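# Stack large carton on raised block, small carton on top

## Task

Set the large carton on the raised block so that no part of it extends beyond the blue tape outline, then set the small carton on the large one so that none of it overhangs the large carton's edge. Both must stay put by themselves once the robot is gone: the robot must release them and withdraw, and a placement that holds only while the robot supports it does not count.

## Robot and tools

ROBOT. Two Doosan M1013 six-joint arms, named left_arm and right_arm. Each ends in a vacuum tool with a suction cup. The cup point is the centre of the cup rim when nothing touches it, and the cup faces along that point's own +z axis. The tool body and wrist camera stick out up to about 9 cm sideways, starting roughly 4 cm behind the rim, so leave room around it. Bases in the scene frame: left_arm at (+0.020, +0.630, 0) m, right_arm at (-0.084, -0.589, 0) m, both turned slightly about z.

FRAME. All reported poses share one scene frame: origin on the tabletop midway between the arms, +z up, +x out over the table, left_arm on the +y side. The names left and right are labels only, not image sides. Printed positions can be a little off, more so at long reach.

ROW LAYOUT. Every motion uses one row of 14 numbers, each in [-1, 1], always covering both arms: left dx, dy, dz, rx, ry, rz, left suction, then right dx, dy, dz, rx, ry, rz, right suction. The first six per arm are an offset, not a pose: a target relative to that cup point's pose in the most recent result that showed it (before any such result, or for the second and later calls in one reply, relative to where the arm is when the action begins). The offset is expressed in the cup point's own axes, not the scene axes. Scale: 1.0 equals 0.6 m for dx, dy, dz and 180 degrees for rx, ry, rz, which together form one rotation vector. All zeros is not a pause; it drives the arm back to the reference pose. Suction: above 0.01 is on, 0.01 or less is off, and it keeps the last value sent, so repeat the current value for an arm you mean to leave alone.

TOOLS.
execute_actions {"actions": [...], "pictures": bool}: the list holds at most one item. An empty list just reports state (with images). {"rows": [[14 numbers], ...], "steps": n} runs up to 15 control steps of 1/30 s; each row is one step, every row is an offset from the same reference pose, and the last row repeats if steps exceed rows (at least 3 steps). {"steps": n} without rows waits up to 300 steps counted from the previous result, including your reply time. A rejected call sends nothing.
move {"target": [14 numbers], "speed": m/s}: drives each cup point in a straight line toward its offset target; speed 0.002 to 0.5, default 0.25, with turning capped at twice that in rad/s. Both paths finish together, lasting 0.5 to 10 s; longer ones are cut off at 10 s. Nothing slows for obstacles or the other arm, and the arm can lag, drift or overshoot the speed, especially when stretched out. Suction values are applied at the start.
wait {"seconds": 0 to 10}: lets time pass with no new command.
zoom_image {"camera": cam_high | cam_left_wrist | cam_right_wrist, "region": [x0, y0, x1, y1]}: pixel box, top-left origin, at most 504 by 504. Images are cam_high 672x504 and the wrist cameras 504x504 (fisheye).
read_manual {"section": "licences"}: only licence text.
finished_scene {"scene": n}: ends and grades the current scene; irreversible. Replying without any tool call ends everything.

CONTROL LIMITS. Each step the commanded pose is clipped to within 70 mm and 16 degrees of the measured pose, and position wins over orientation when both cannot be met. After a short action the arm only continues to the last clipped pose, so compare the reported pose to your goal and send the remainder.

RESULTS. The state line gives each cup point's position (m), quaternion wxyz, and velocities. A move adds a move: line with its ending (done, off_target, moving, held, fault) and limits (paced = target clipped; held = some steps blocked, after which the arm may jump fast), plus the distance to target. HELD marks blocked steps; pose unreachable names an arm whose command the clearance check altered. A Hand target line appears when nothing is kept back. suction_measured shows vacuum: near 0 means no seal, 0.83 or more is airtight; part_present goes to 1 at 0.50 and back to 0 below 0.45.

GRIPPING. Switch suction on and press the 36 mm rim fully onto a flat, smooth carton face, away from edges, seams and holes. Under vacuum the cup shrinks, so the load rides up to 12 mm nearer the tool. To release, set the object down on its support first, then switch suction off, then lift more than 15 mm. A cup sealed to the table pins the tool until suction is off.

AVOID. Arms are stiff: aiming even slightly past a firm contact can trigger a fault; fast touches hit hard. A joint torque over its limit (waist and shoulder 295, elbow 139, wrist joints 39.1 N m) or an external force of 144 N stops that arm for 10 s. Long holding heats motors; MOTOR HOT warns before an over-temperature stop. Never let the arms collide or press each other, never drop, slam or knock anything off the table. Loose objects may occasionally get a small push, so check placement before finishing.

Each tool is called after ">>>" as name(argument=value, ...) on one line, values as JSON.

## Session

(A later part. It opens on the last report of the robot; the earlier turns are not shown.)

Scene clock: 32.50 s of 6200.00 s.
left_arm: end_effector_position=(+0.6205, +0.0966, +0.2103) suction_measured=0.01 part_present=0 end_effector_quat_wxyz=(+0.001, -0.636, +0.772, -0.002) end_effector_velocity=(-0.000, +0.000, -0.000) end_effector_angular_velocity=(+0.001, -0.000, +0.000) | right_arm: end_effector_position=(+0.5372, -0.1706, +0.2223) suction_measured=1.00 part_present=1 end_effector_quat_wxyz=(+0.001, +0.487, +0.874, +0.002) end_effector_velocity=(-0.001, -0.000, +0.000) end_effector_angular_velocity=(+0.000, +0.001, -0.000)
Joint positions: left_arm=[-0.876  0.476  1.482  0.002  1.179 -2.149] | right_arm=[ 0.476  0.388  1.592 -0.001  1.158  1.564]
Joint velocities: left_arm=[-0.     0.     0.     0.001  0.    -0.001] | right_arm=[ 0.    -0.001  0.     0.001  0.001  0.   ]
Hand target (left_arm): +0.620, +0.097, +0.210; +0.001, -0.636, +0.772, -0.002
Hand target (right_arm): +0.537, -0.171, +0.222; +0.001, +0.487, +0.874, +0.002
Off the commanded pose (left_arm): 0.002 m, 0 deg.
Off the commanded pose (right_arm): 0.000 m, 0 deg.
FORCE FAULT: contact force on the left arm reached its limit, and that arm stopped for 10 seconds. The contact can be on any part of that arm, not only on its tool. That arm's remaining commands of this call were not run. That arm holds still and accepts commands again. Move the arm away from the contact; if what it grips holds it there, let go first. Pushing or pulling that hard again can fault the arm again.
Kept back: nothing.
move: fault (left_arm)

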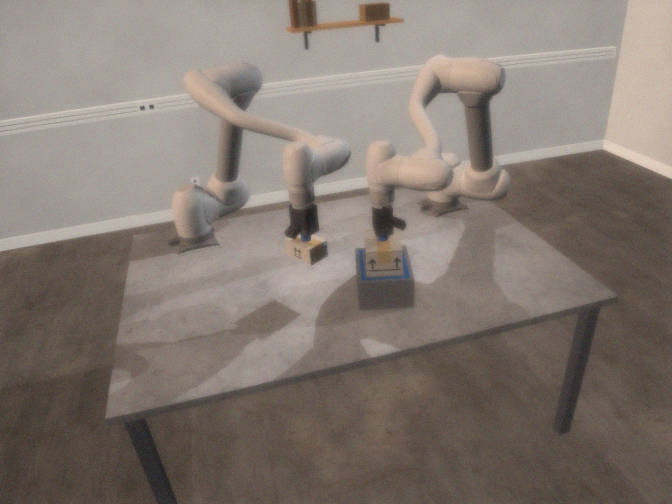

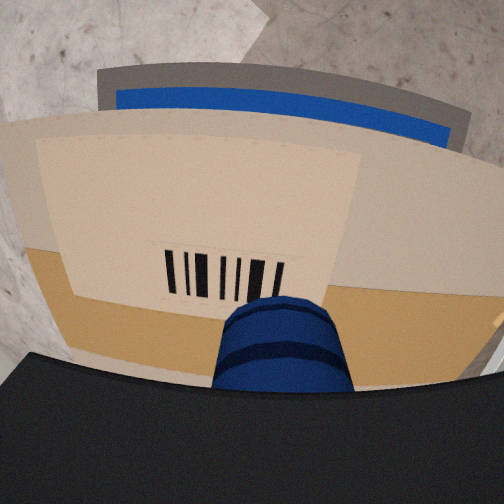

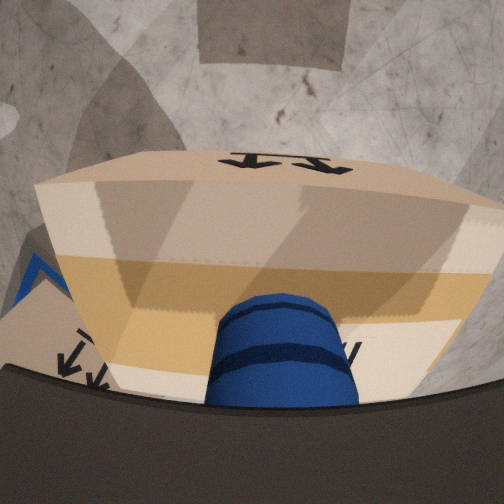

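>>> move(target=[0, 0, -0.083, 0, 0, 0, 0, 0, 0, -0.138, 0, 0, 0.13, 1], speed=0.5)

>>> move(target=[-0.7, 0.17, -0.117, 0, 0, 0, 0, 0.4217, 0.1992, 0, 0, 0, 0.1294, 1], speed=0.5)

>>> zoom_image(camera="cam_right_wrist", region=[20, 80, 270, 220])

>>> zoom_image(camera="cam_right_wrist", region=[254, 80, 504, 220])

Scene clock: 33.70 s of 6200.00 s.
left_arm: end_effector_position=(+0.6204, +0.0967, +0.2600) suction_measured=0.01 part_present=0 end_effector_quat_wxyz=(+0.001, -0.636, +0.772, -0.002) end_effector_velocity=(-0.000, -0.001, -0.001) end_effector_angular_velocity=(+0.001, +0.001, -0.001) | right_arm: end_effector_position=(+0.5369, -0.1707, +0.3052) suction_measured=1.00 part_present=1 end_effector_quat_wxyz=(+0.001, +0.654, +0.757, +0.002) end_effector_velocity=(-0.000, +0.000, +0.001) end_effector_angular_velocity=(+0.000, +0.000, +0.000)
Joint positions: left_arm=[-0.876  0.448  1.43   0.002  1.259 -2.149] | right_arm=[ 0.476  0.342  1.499 -0.001  1.296  1.973]
Joint velocities: left_arm=[-0.001  0.002  0.    -0.    -0.     0.   ] | right_arm=[ 0.001 -0.    -0.     0.     0.001  0.   ]
Hand target (left_arm): +0.620, +0.097, +0.260; +0.001, -0.636, +0.772, -0.002
Hand target (right_arm): +0.537, -0.171, +0.305; +0.001, +0.654, +0.757, +0.002
Off the commanded pose (left_arm): 0.000 m, 0 deg.
Off the commanded pose (right_arm): 0.000 m, 0 deg.
Kept back: nothing.
move: done

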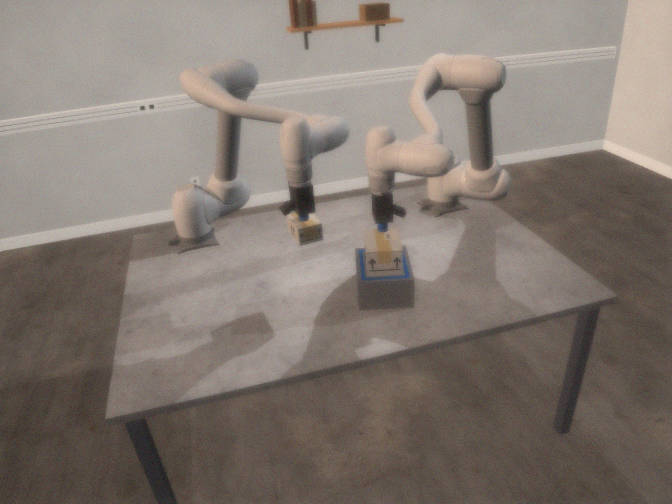

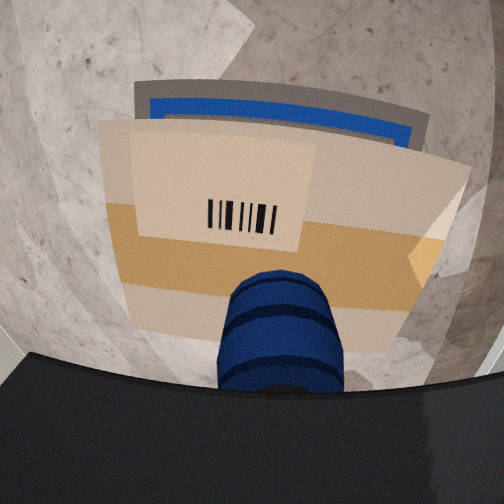

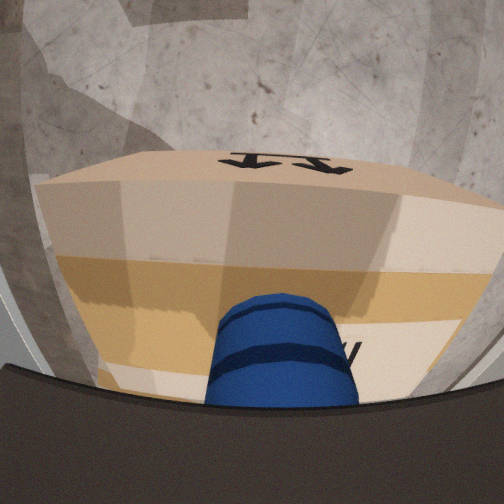

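Scene clock: 35.07 s of 6200.00 s.
left_arm: end_effector_position=(+0.5998, +0.5289, +0.3292) suction_measured=0.01 part_present=0 end_effector_quat_wxyz=(+0.001, -0.636, +0.772, -0.001) end_effector_velocity=(+0.001, -0.000, +0.001) end_effector_angular_velocity=(-0.001, -0.003, -0.001) | right_arm: end_effector_position=(+0.6185, +0.0968, +0.3057) suction_measured=1.00 part_present=1 end_effector_quat_wxyz=(+0.000, +0.793, +0.609, +0.002) end_effector_velocity=(-0.000, +0.000, +0.000) end_effector_angular_velocity=(-0.000, +0.001, -0.001)
Joint positions: left_arm=[-0.338  0.082  1.777  0.     1.279 -1.61 ] | right_arm=[ 0.667  0.748  0.858 -0.001  1.532  2.571]
Joint velocities: left_arm=[ 0.     0.    -0.003  0.    -0.001  0.001] | right_arm=[ 0.     0.    -0.001  0.     0.001  0.001]
Hand target (left_arm): +0.600, +0.529, +0.329; +0.001, -0.636, +0.772, -0.001
Hand target (right_arm): +0.619, +0.097, +0.306; +0.000, +0.793, +0.609, +0.002
Off the commanded pose (left_arm): 0.001 m, 0 deg.
Off the commanded pose (right_arm): 0.000 m, 0 deg.
Kept back: nothing.
move: done

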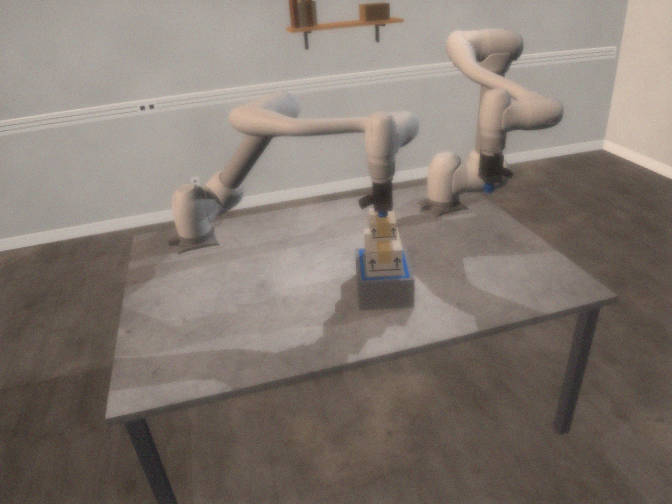

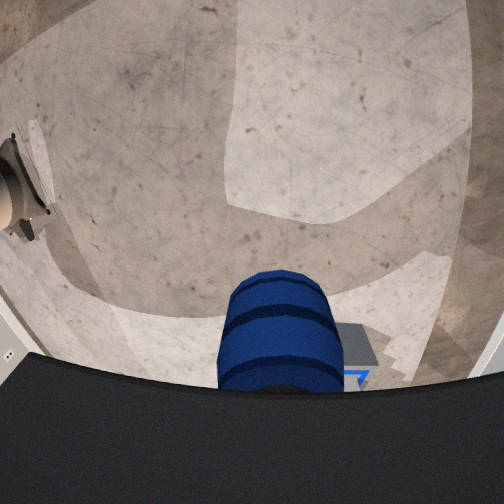

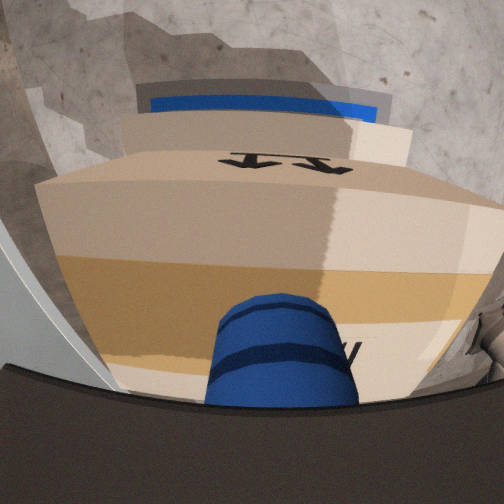

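Region (20, 80, 270, 220) of cam_right_wrist's 504x504 image, scaled by 2.016, with more detail than that image has; it fills the top 282 rows of this view, and the rest is white.

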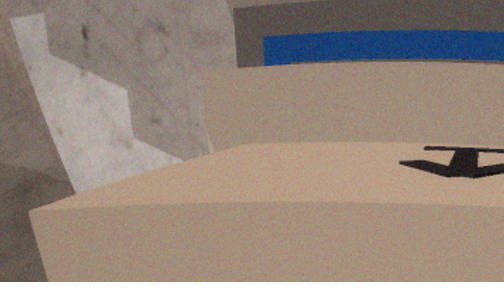

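Region (254, 80, 504, 220) of cam_right_wrist's 504x504 image, scaled by 2.016, with more detail than that image has; it fills the top 282 rows of this view, and the rest is white.

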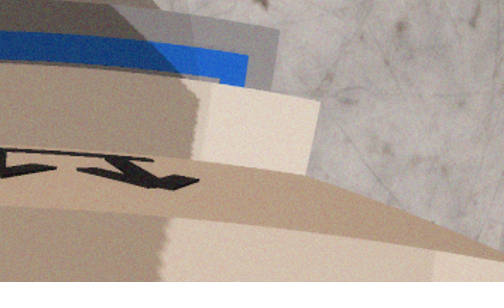

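>>> move(target=[0, 0, 0, 0, 0, 0, 0, 0, 0.008, 0.0367, 0, 0, 0, 1], speed=0.1)

>>> zoom_image(camera="cam_right_wrist", region=[70, 80, 196, 200])

>>> zoom_image(camera="cam_right_wrist", region=[350, 80, 476, 200])

>>> zoom_image(camera="cam_high", region=[340, 190, 430, 290])

Scene clock: 36.33 s of 6200.00 s.
left_arm: end_effector_position=(+0.5999, +0.5288, +0.3294) suction_measured=0.01 part_present=0 end_effector_quat_wxyz=(+0.001, -0.636, +0.772, -0.001) end_effector_velocity=(-0.001, +0.000, -0.001) end_effector_angular_velocity=(+0.001, +0.002, +0.000) | right_arm: end_effector_position=(+0.6232, +0.0956, +0.2837) suction_measured=1.00 part_present=1 end_effector_quat_wxyz=(+0.000, +0.793, +0.609, +0.002) end_effector_velocity=(+0.000, -0.000, -0.000) end_effector_angular_velocity=(+0.000, +0.000, -0.001)
Joint positions: left_arm=[-0.338  0.082  1.777  0.     1.279 -1.61 ] | right_arm=[ 0.663  0.755  0.884 -0.001  1.498  2.567]
Joint velocities: left_arm=[-0.     0.     0.001  0.001  0.001 -0.   ] | right_arm=[-0.     0.     0.     0.    -0.001  0.001]
Hand target (left_arm): +0.600, +0.529, +0.329; +0.001, -0.636, +0.772, -0.001
Hand target (right_arm): +0.623, +0.096, +0.284; +0.000, +0.793, +0.609, +0.002
Off the commanded pose (left_arm): 0.000 m, 0 deg.
Off the commanded pose (right_arm): 0.000 m, 0 deg.
Kept back: nothing.
move: done

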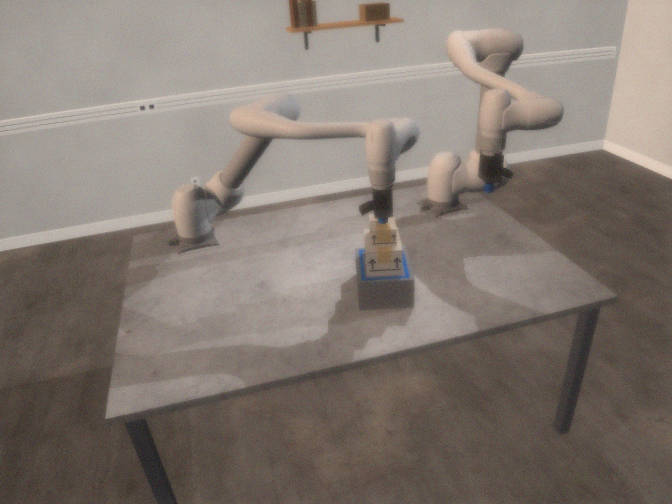

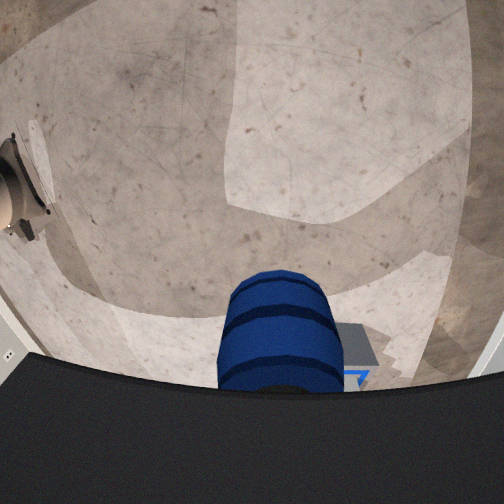

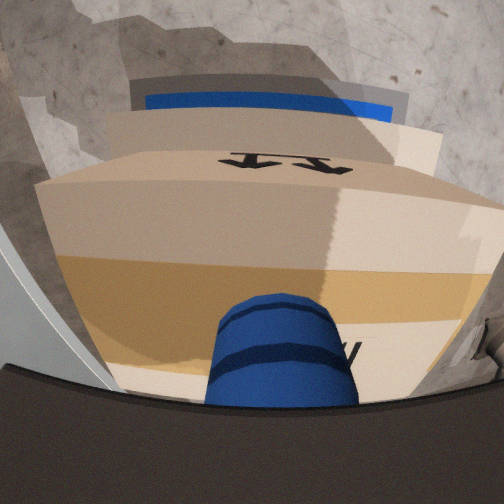

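Region (70, 80, 196, 200) of cam_right_wrist's 504x504 image, scaled by 4.000, with more detail than that image has; it fills the top 480 rows of this view, and the rest is white.

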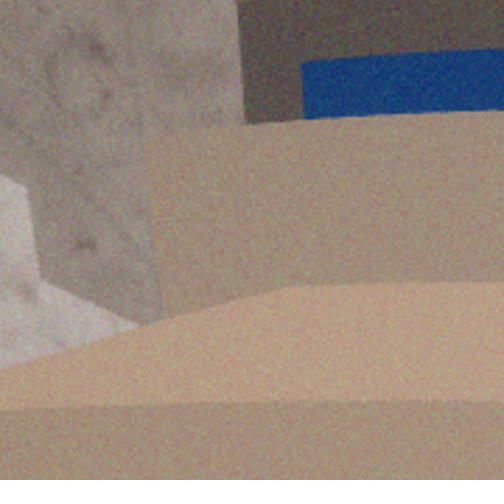

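Region (350, 80, 476, 200) of cam_right_wrist's 504x504 image, scaled by 4.000, with more detail than that image has; it fills the top 480 rows of this view, and the rest is white.

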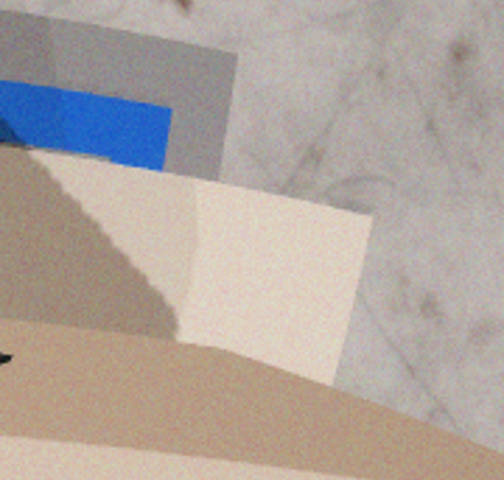

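Region (340, 190, 430, 290) of cam_high's 672x504 image, scaled by 5.040, with more detail than that image has; it fills the left 454 columns of this view, and the rest is white.

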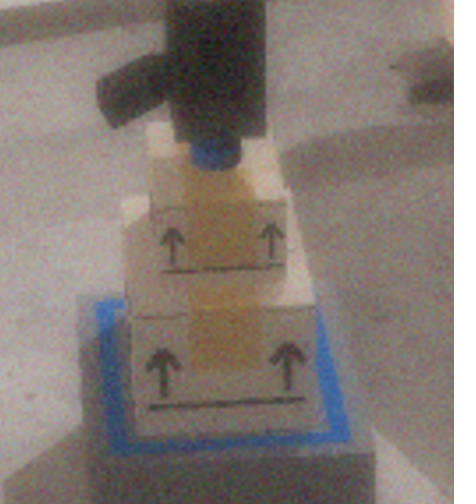

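>>> move(target=[0, 0, 0, 0, 0, 0, 0, 0, 0, 0.0058, 0, 0, 0, 1], speed=0.02)

>>> zoom_image(camera="cam_right_wrist", region=[350, 80, 476, 200])

Scene clock: 37.47 s of 6200.00 s.
left_arm: end_effector_position=(+0.5998, +0.5288, +0.3292) suction_measured=0.01 part_present=0 end_effector_quat_wxyz=(+0.001, -0.636, +0.772, -0.001) end_effector_velocity=(-0.000, -0.000, +0.001) end_effector_angular_velocity=(-0.002, -0.001, +0.000) | right_arm: end_effector_position=(+0.6232, +0.0956, +0.2802) suction_measured=1.00 part_present=1 end_effector_quat_wxyz=(+0.000, +0.793, +0.609, +0.002) end_effector_velocity=(+0.000, +0.000, +0.000) end_effector_angular_velocity=(+0.001, -0.002, +0.000)
Joint positions: left_arm=[-0.338  0.082  1.777  0.     1.279 -1.61 ] | right_arm=[ 0.663  0.756  0.889 -0.001  1.492  2.567]
Joint velocities: left_arm=[ 0.    -0.001 -0.    -0.002 -0.     0.001] | right_arm=[-0.    -0.    -0.    -0.    -0.001 -0.   ]
Hand target (left_arm): +0.600, +0.529, +0.329; +0.001, -0.636, +0.772, -0.001
Hand target (right_arm): +0.623, +0.096, +0.280; +0.000, +0.793, +0.609, +0.002
Off the commanded pose (left_arm): 0.000 m, 0 deg.
Off the commanded pose (right_arm): 0.000 m, 0 deg.
Kept back: nothing.
move: done

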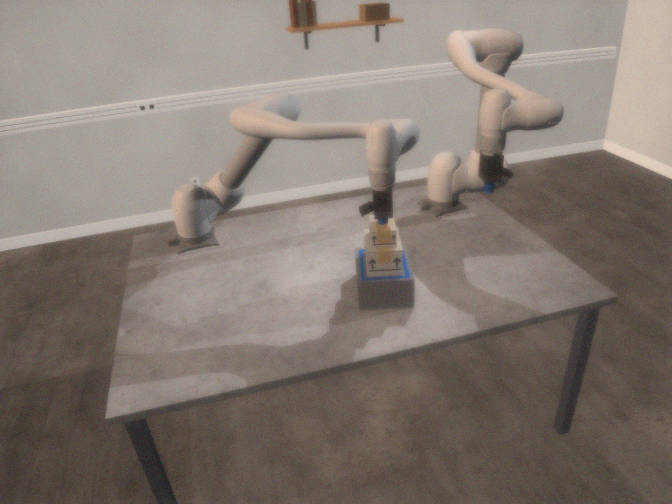

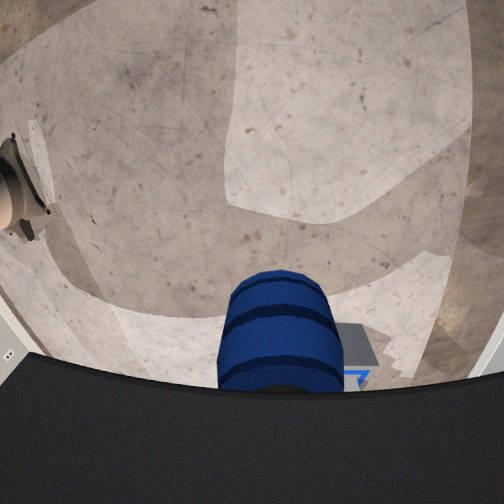

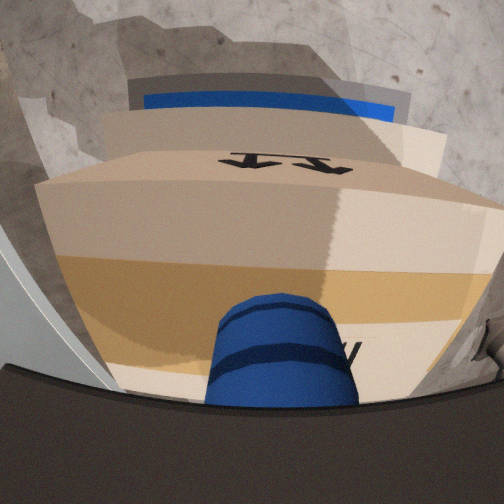

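Region (350, 80, 476, 200) of cam_right_wrist's 504x504 image, scaled by 4.000, with more detail than that image has; it fills the top 480 rows of this view, and the rest is white.

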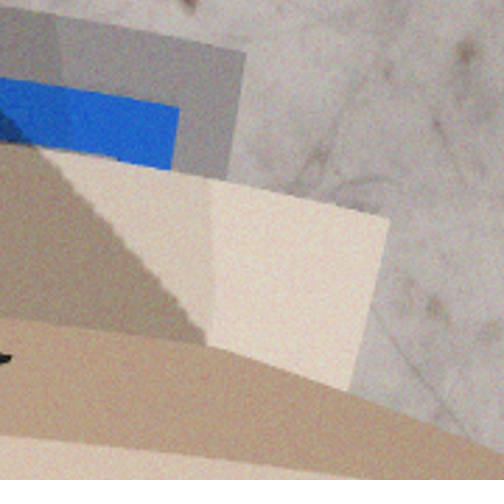

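>>> execute_actions(actions=[{"rows": [[0,0,0,0,0,0,0,0,0,0.001,0,0,0,1],[0,0,0,0,0,0,0,0,0,0.001,0,0,0,1],[0,0,0,0,0,0,0,0,0,0.001,0,0,0,1],[0,0,0,0,0,0,0,0,0,0.001,0,0,0,1],[0,0,0,0,0,0,0,0,0,0.001,0,0,0,0]], "steps": 15}])

Scene clock: 38.00 s of 6200.00 s.
left_arm: end_effector_position=(+0.5999, +0.5288, +0.3293) suction_measured=0.01 part_present=0 end_effector_quat_wxyz=(+0.001, -0.636, +0.772, -0.001) end_effector_velocity=(-0.000, -0.000, +0.001) end_effector_angular_velocity=(-0.002, -0.003, -0.000) | right_arm: end_effector_position=(+0.6232, +0.0957, +0.2796) suction_measured=0.00 part_present=0 end_effector_quat_wxyz=(+0.000, +0.793, +0.609, +0.002) end_effector_velocity=(+0.000, +0.000, -0.000) end_effector_angular_velocity=(+0.000, -0.000, +0.000)
Joint positions: left_arm=[-0.338  0.082  1.777  0.     1.279 -1.61 ] | right_arm=[ 0.663  0.756  0.89  -0.001  1.491  2.567]
Joint velocities: left_arm=[-0.    -0.002 -0.    -0.001 -0.001  0.001] | right_arm=[ 0.     0.     0.    -0.    -0.001 -0.   ]
Steps of this call (steps 1 to 4: nothing new was sent; steps 5 to 16: the first 12 steps of this action). Readings (end_effector_position | what the end effector reports):
5: left_arm (+0.5999, +0.5288, +0.3293) | right_arm (+0.6232, +0.0956, +0.2801) | left_arm suction_measured=0.01 part_present=0 | right_arm suction_measured=1.00 part_present=1
6: left_arm (+0.5999, +0.5288, +0.3293) | right_arm (+0.6232, +0.0956, +0.2798) | left_arm suction_measured=0.01 part_present=0 | right_arm suction_measured=1.00 part_present=1
8: left_arm (+0.5999, +0.5288, +0.3293) | right_arm (+0.6232, +0.0956, +0.2796) | left_arm suction_measured=0.01 part_present=0 | right_arm suction_measured=1.00 part_present=1
12: left_arm (+0.5999, +0.5288, +0.3293) | right_arm (+0.6232, +0.0957, +0.2796) | left_arm suction_measured=0.01 part_present=0 | right_arm suction_measured=0.00 part_present=0
16: the state above

>>> move(target=[0, 0, 0, 0, 0, 0, 0, 0, 0, -0.06, 0, 0, 0, 0], speed=0.3)

>>> move(target=[0, 0, 0, 0, 0, 0, 0, -0.598, 0.022, -0.06, 0, 0, 0, 0], speed=0.5)

>>> zoom_image(camera="cam_high", region=[330, 190, 440, 320])

Scene clock: 38.93 s of 6200.00 s.
left_arm: end_effector_position=(+0.5999, +0.5288, +0.3293) suction_measured=0.01 part_present=0 end_effector_quat_wxyz=(+0.001, -0.636, +0.772, -0.001) end_effector_velocity=(+0.000, +0.000, +0.001) end_effector_angular_velocity=(+0.001, -0.003, -0.001) | right_arm: end_effector_position=(+0.6231, +0.0956, +0.3157) suction_measured=0.00 part_present=0 end_effector_quat_wxyz=(+0.000, +0.793, +0.609, +0.002) end_effector_velocity=(+0.000, +0.000, +0.000) end_effector_angular_velocity=(+0.001, -0.001, -0.000)
Joint positions: left_arm=[-0.338  0.082  1.777  0.     1.279 -1.61 ] | right_arm=[ 0.663  0.752  0.832 -0.001  1.553  2.567]
Joint velocities: left_arm=[-0.    -0.002 -0.001  0.002 -0.     0.   ] | right_arm=[-0.    -0.     0.001 -0.    -0.002  0.   ]
Hand target (left_arm): +0.600, +0.529, +0.329; +0.001, -0.636, +0.772, -0.001
Hand target (right_arm): +0.623, +0.096, +0.316; +0.000, +0.793, +0.609, +0.002
Off your previous action's commanded pose (left_arm): 0.000 m, 0 deg at its last step (step 3 of this call).
Off your previous action's commanded pose (right_arm): 0.000 m, 0 deg at its last step (step 3 of this call).
Off the commanded pose (left_arm): 0.000 m, 0 deg.
Off the commanded pose (right_arm): 0.000 m, 0 deg.
Kept back: nothing.
move: done

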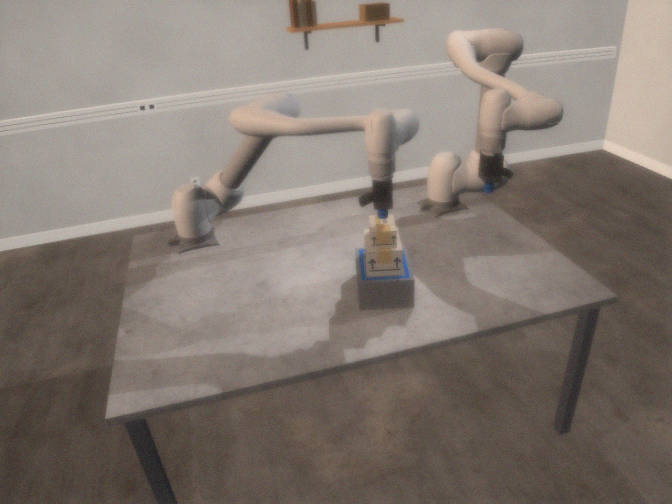

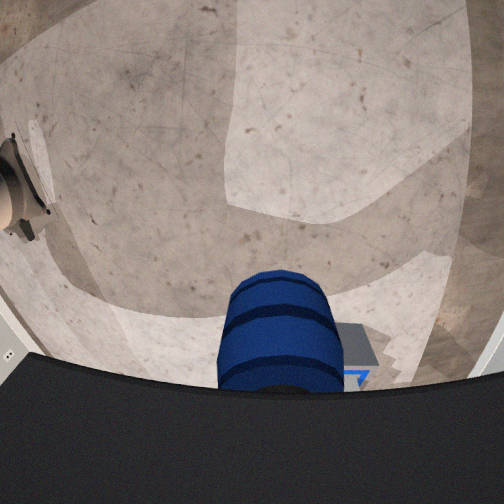

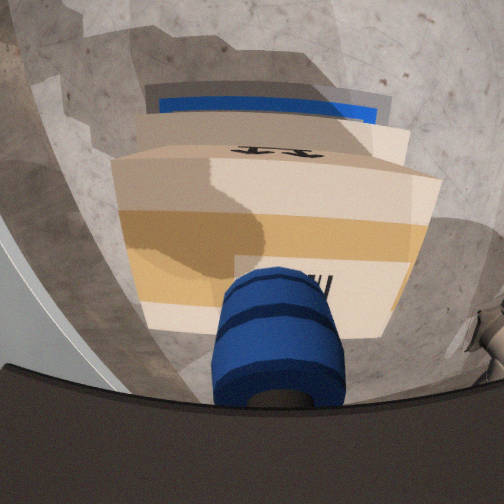

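Scene clock: 40.13 s of 6200.00 s.
left_arm: end_effector_position=(+0.5999, +0.5288, +0.3293) suction_measured=0.01 part_present=0 end_effector_quat_wxyz=(+0.001, -0.636, +0.772, -0.001) end_effector_velocity=(+0.000, -0.000, +0.000) end_effector_angular_velocity=(+0.001, -0.001, -0.001) | right_arm: end_effector_position=(+0.5432, -0.2545, +0.3511) suction_measured=0.00 part_present=0 end_effector_quat_wxyz=(+0.001, +0.793, +0.609, +0.002) end_effector_velocity=(+0.000, -0.001, +0.000) end_effector_angular_velocity=(-0.000, -0.000, +0.000)
Joint positions: left_arm=[-0.338  0.082  1.777  0.     1.279 -1.61 ] | right_arm=[ 0.371  0.265  1.518 -0.001  1.354  2.274]
Joint velocities: left_arm=[-0.     0.    -0.001  0.001  0.     0.   ] | right_arm=[-0.001 -0.001  0.    -0.     0.    -0.001]
Hand target (left_arm): +0.600, +0.529, +0.329; +0.001, -0.636, +0.772, -0.001
Hand target (right_arm): +0.543, -0.255, +0.351; +0.001, +0.793, +0.609, +0.002
Off the commanded pose (left_arm): 0.000 m, 0 deg.
Off the commanded pose (right_arm): 0.001 m, 0 deg.
Kept back: nothing.
move: done

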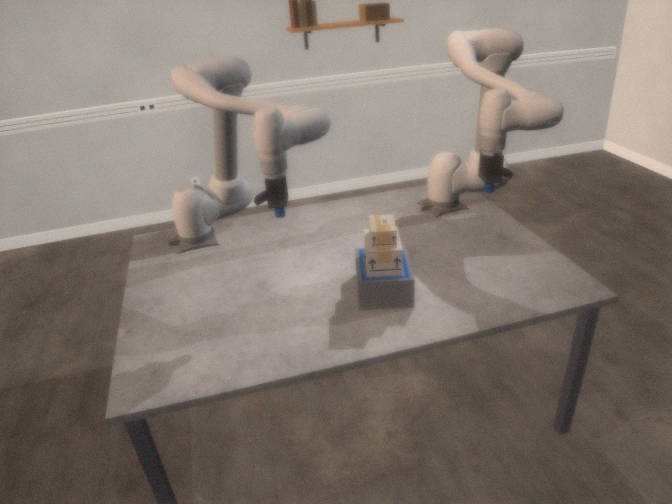

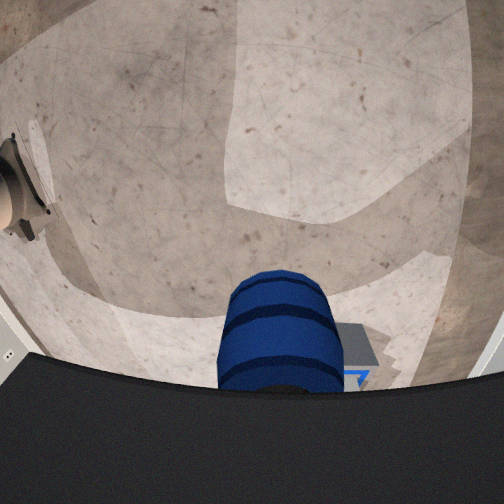

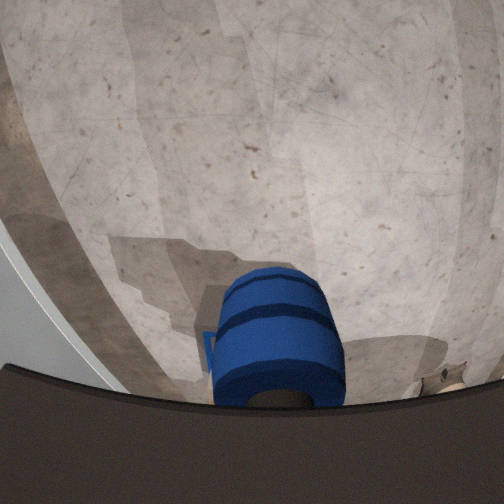

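Region (330, 190, 440, 320) of cam_high's 672x504 image, scaled by 3.877, with more detail than that image has; it fills the left 426 columns of this view, and the rest is white.

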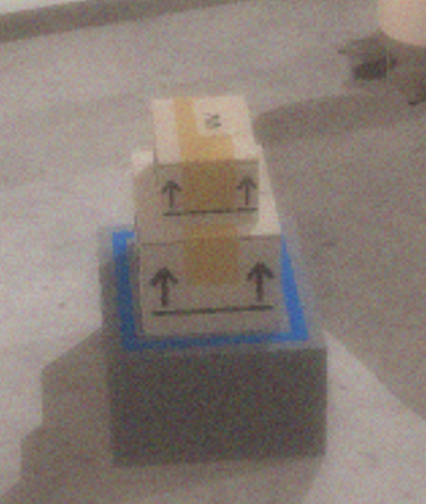

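The stack looks centred and both arms are clear.

>>> finished_scene(scene=1)

The scene is finished: the task was done.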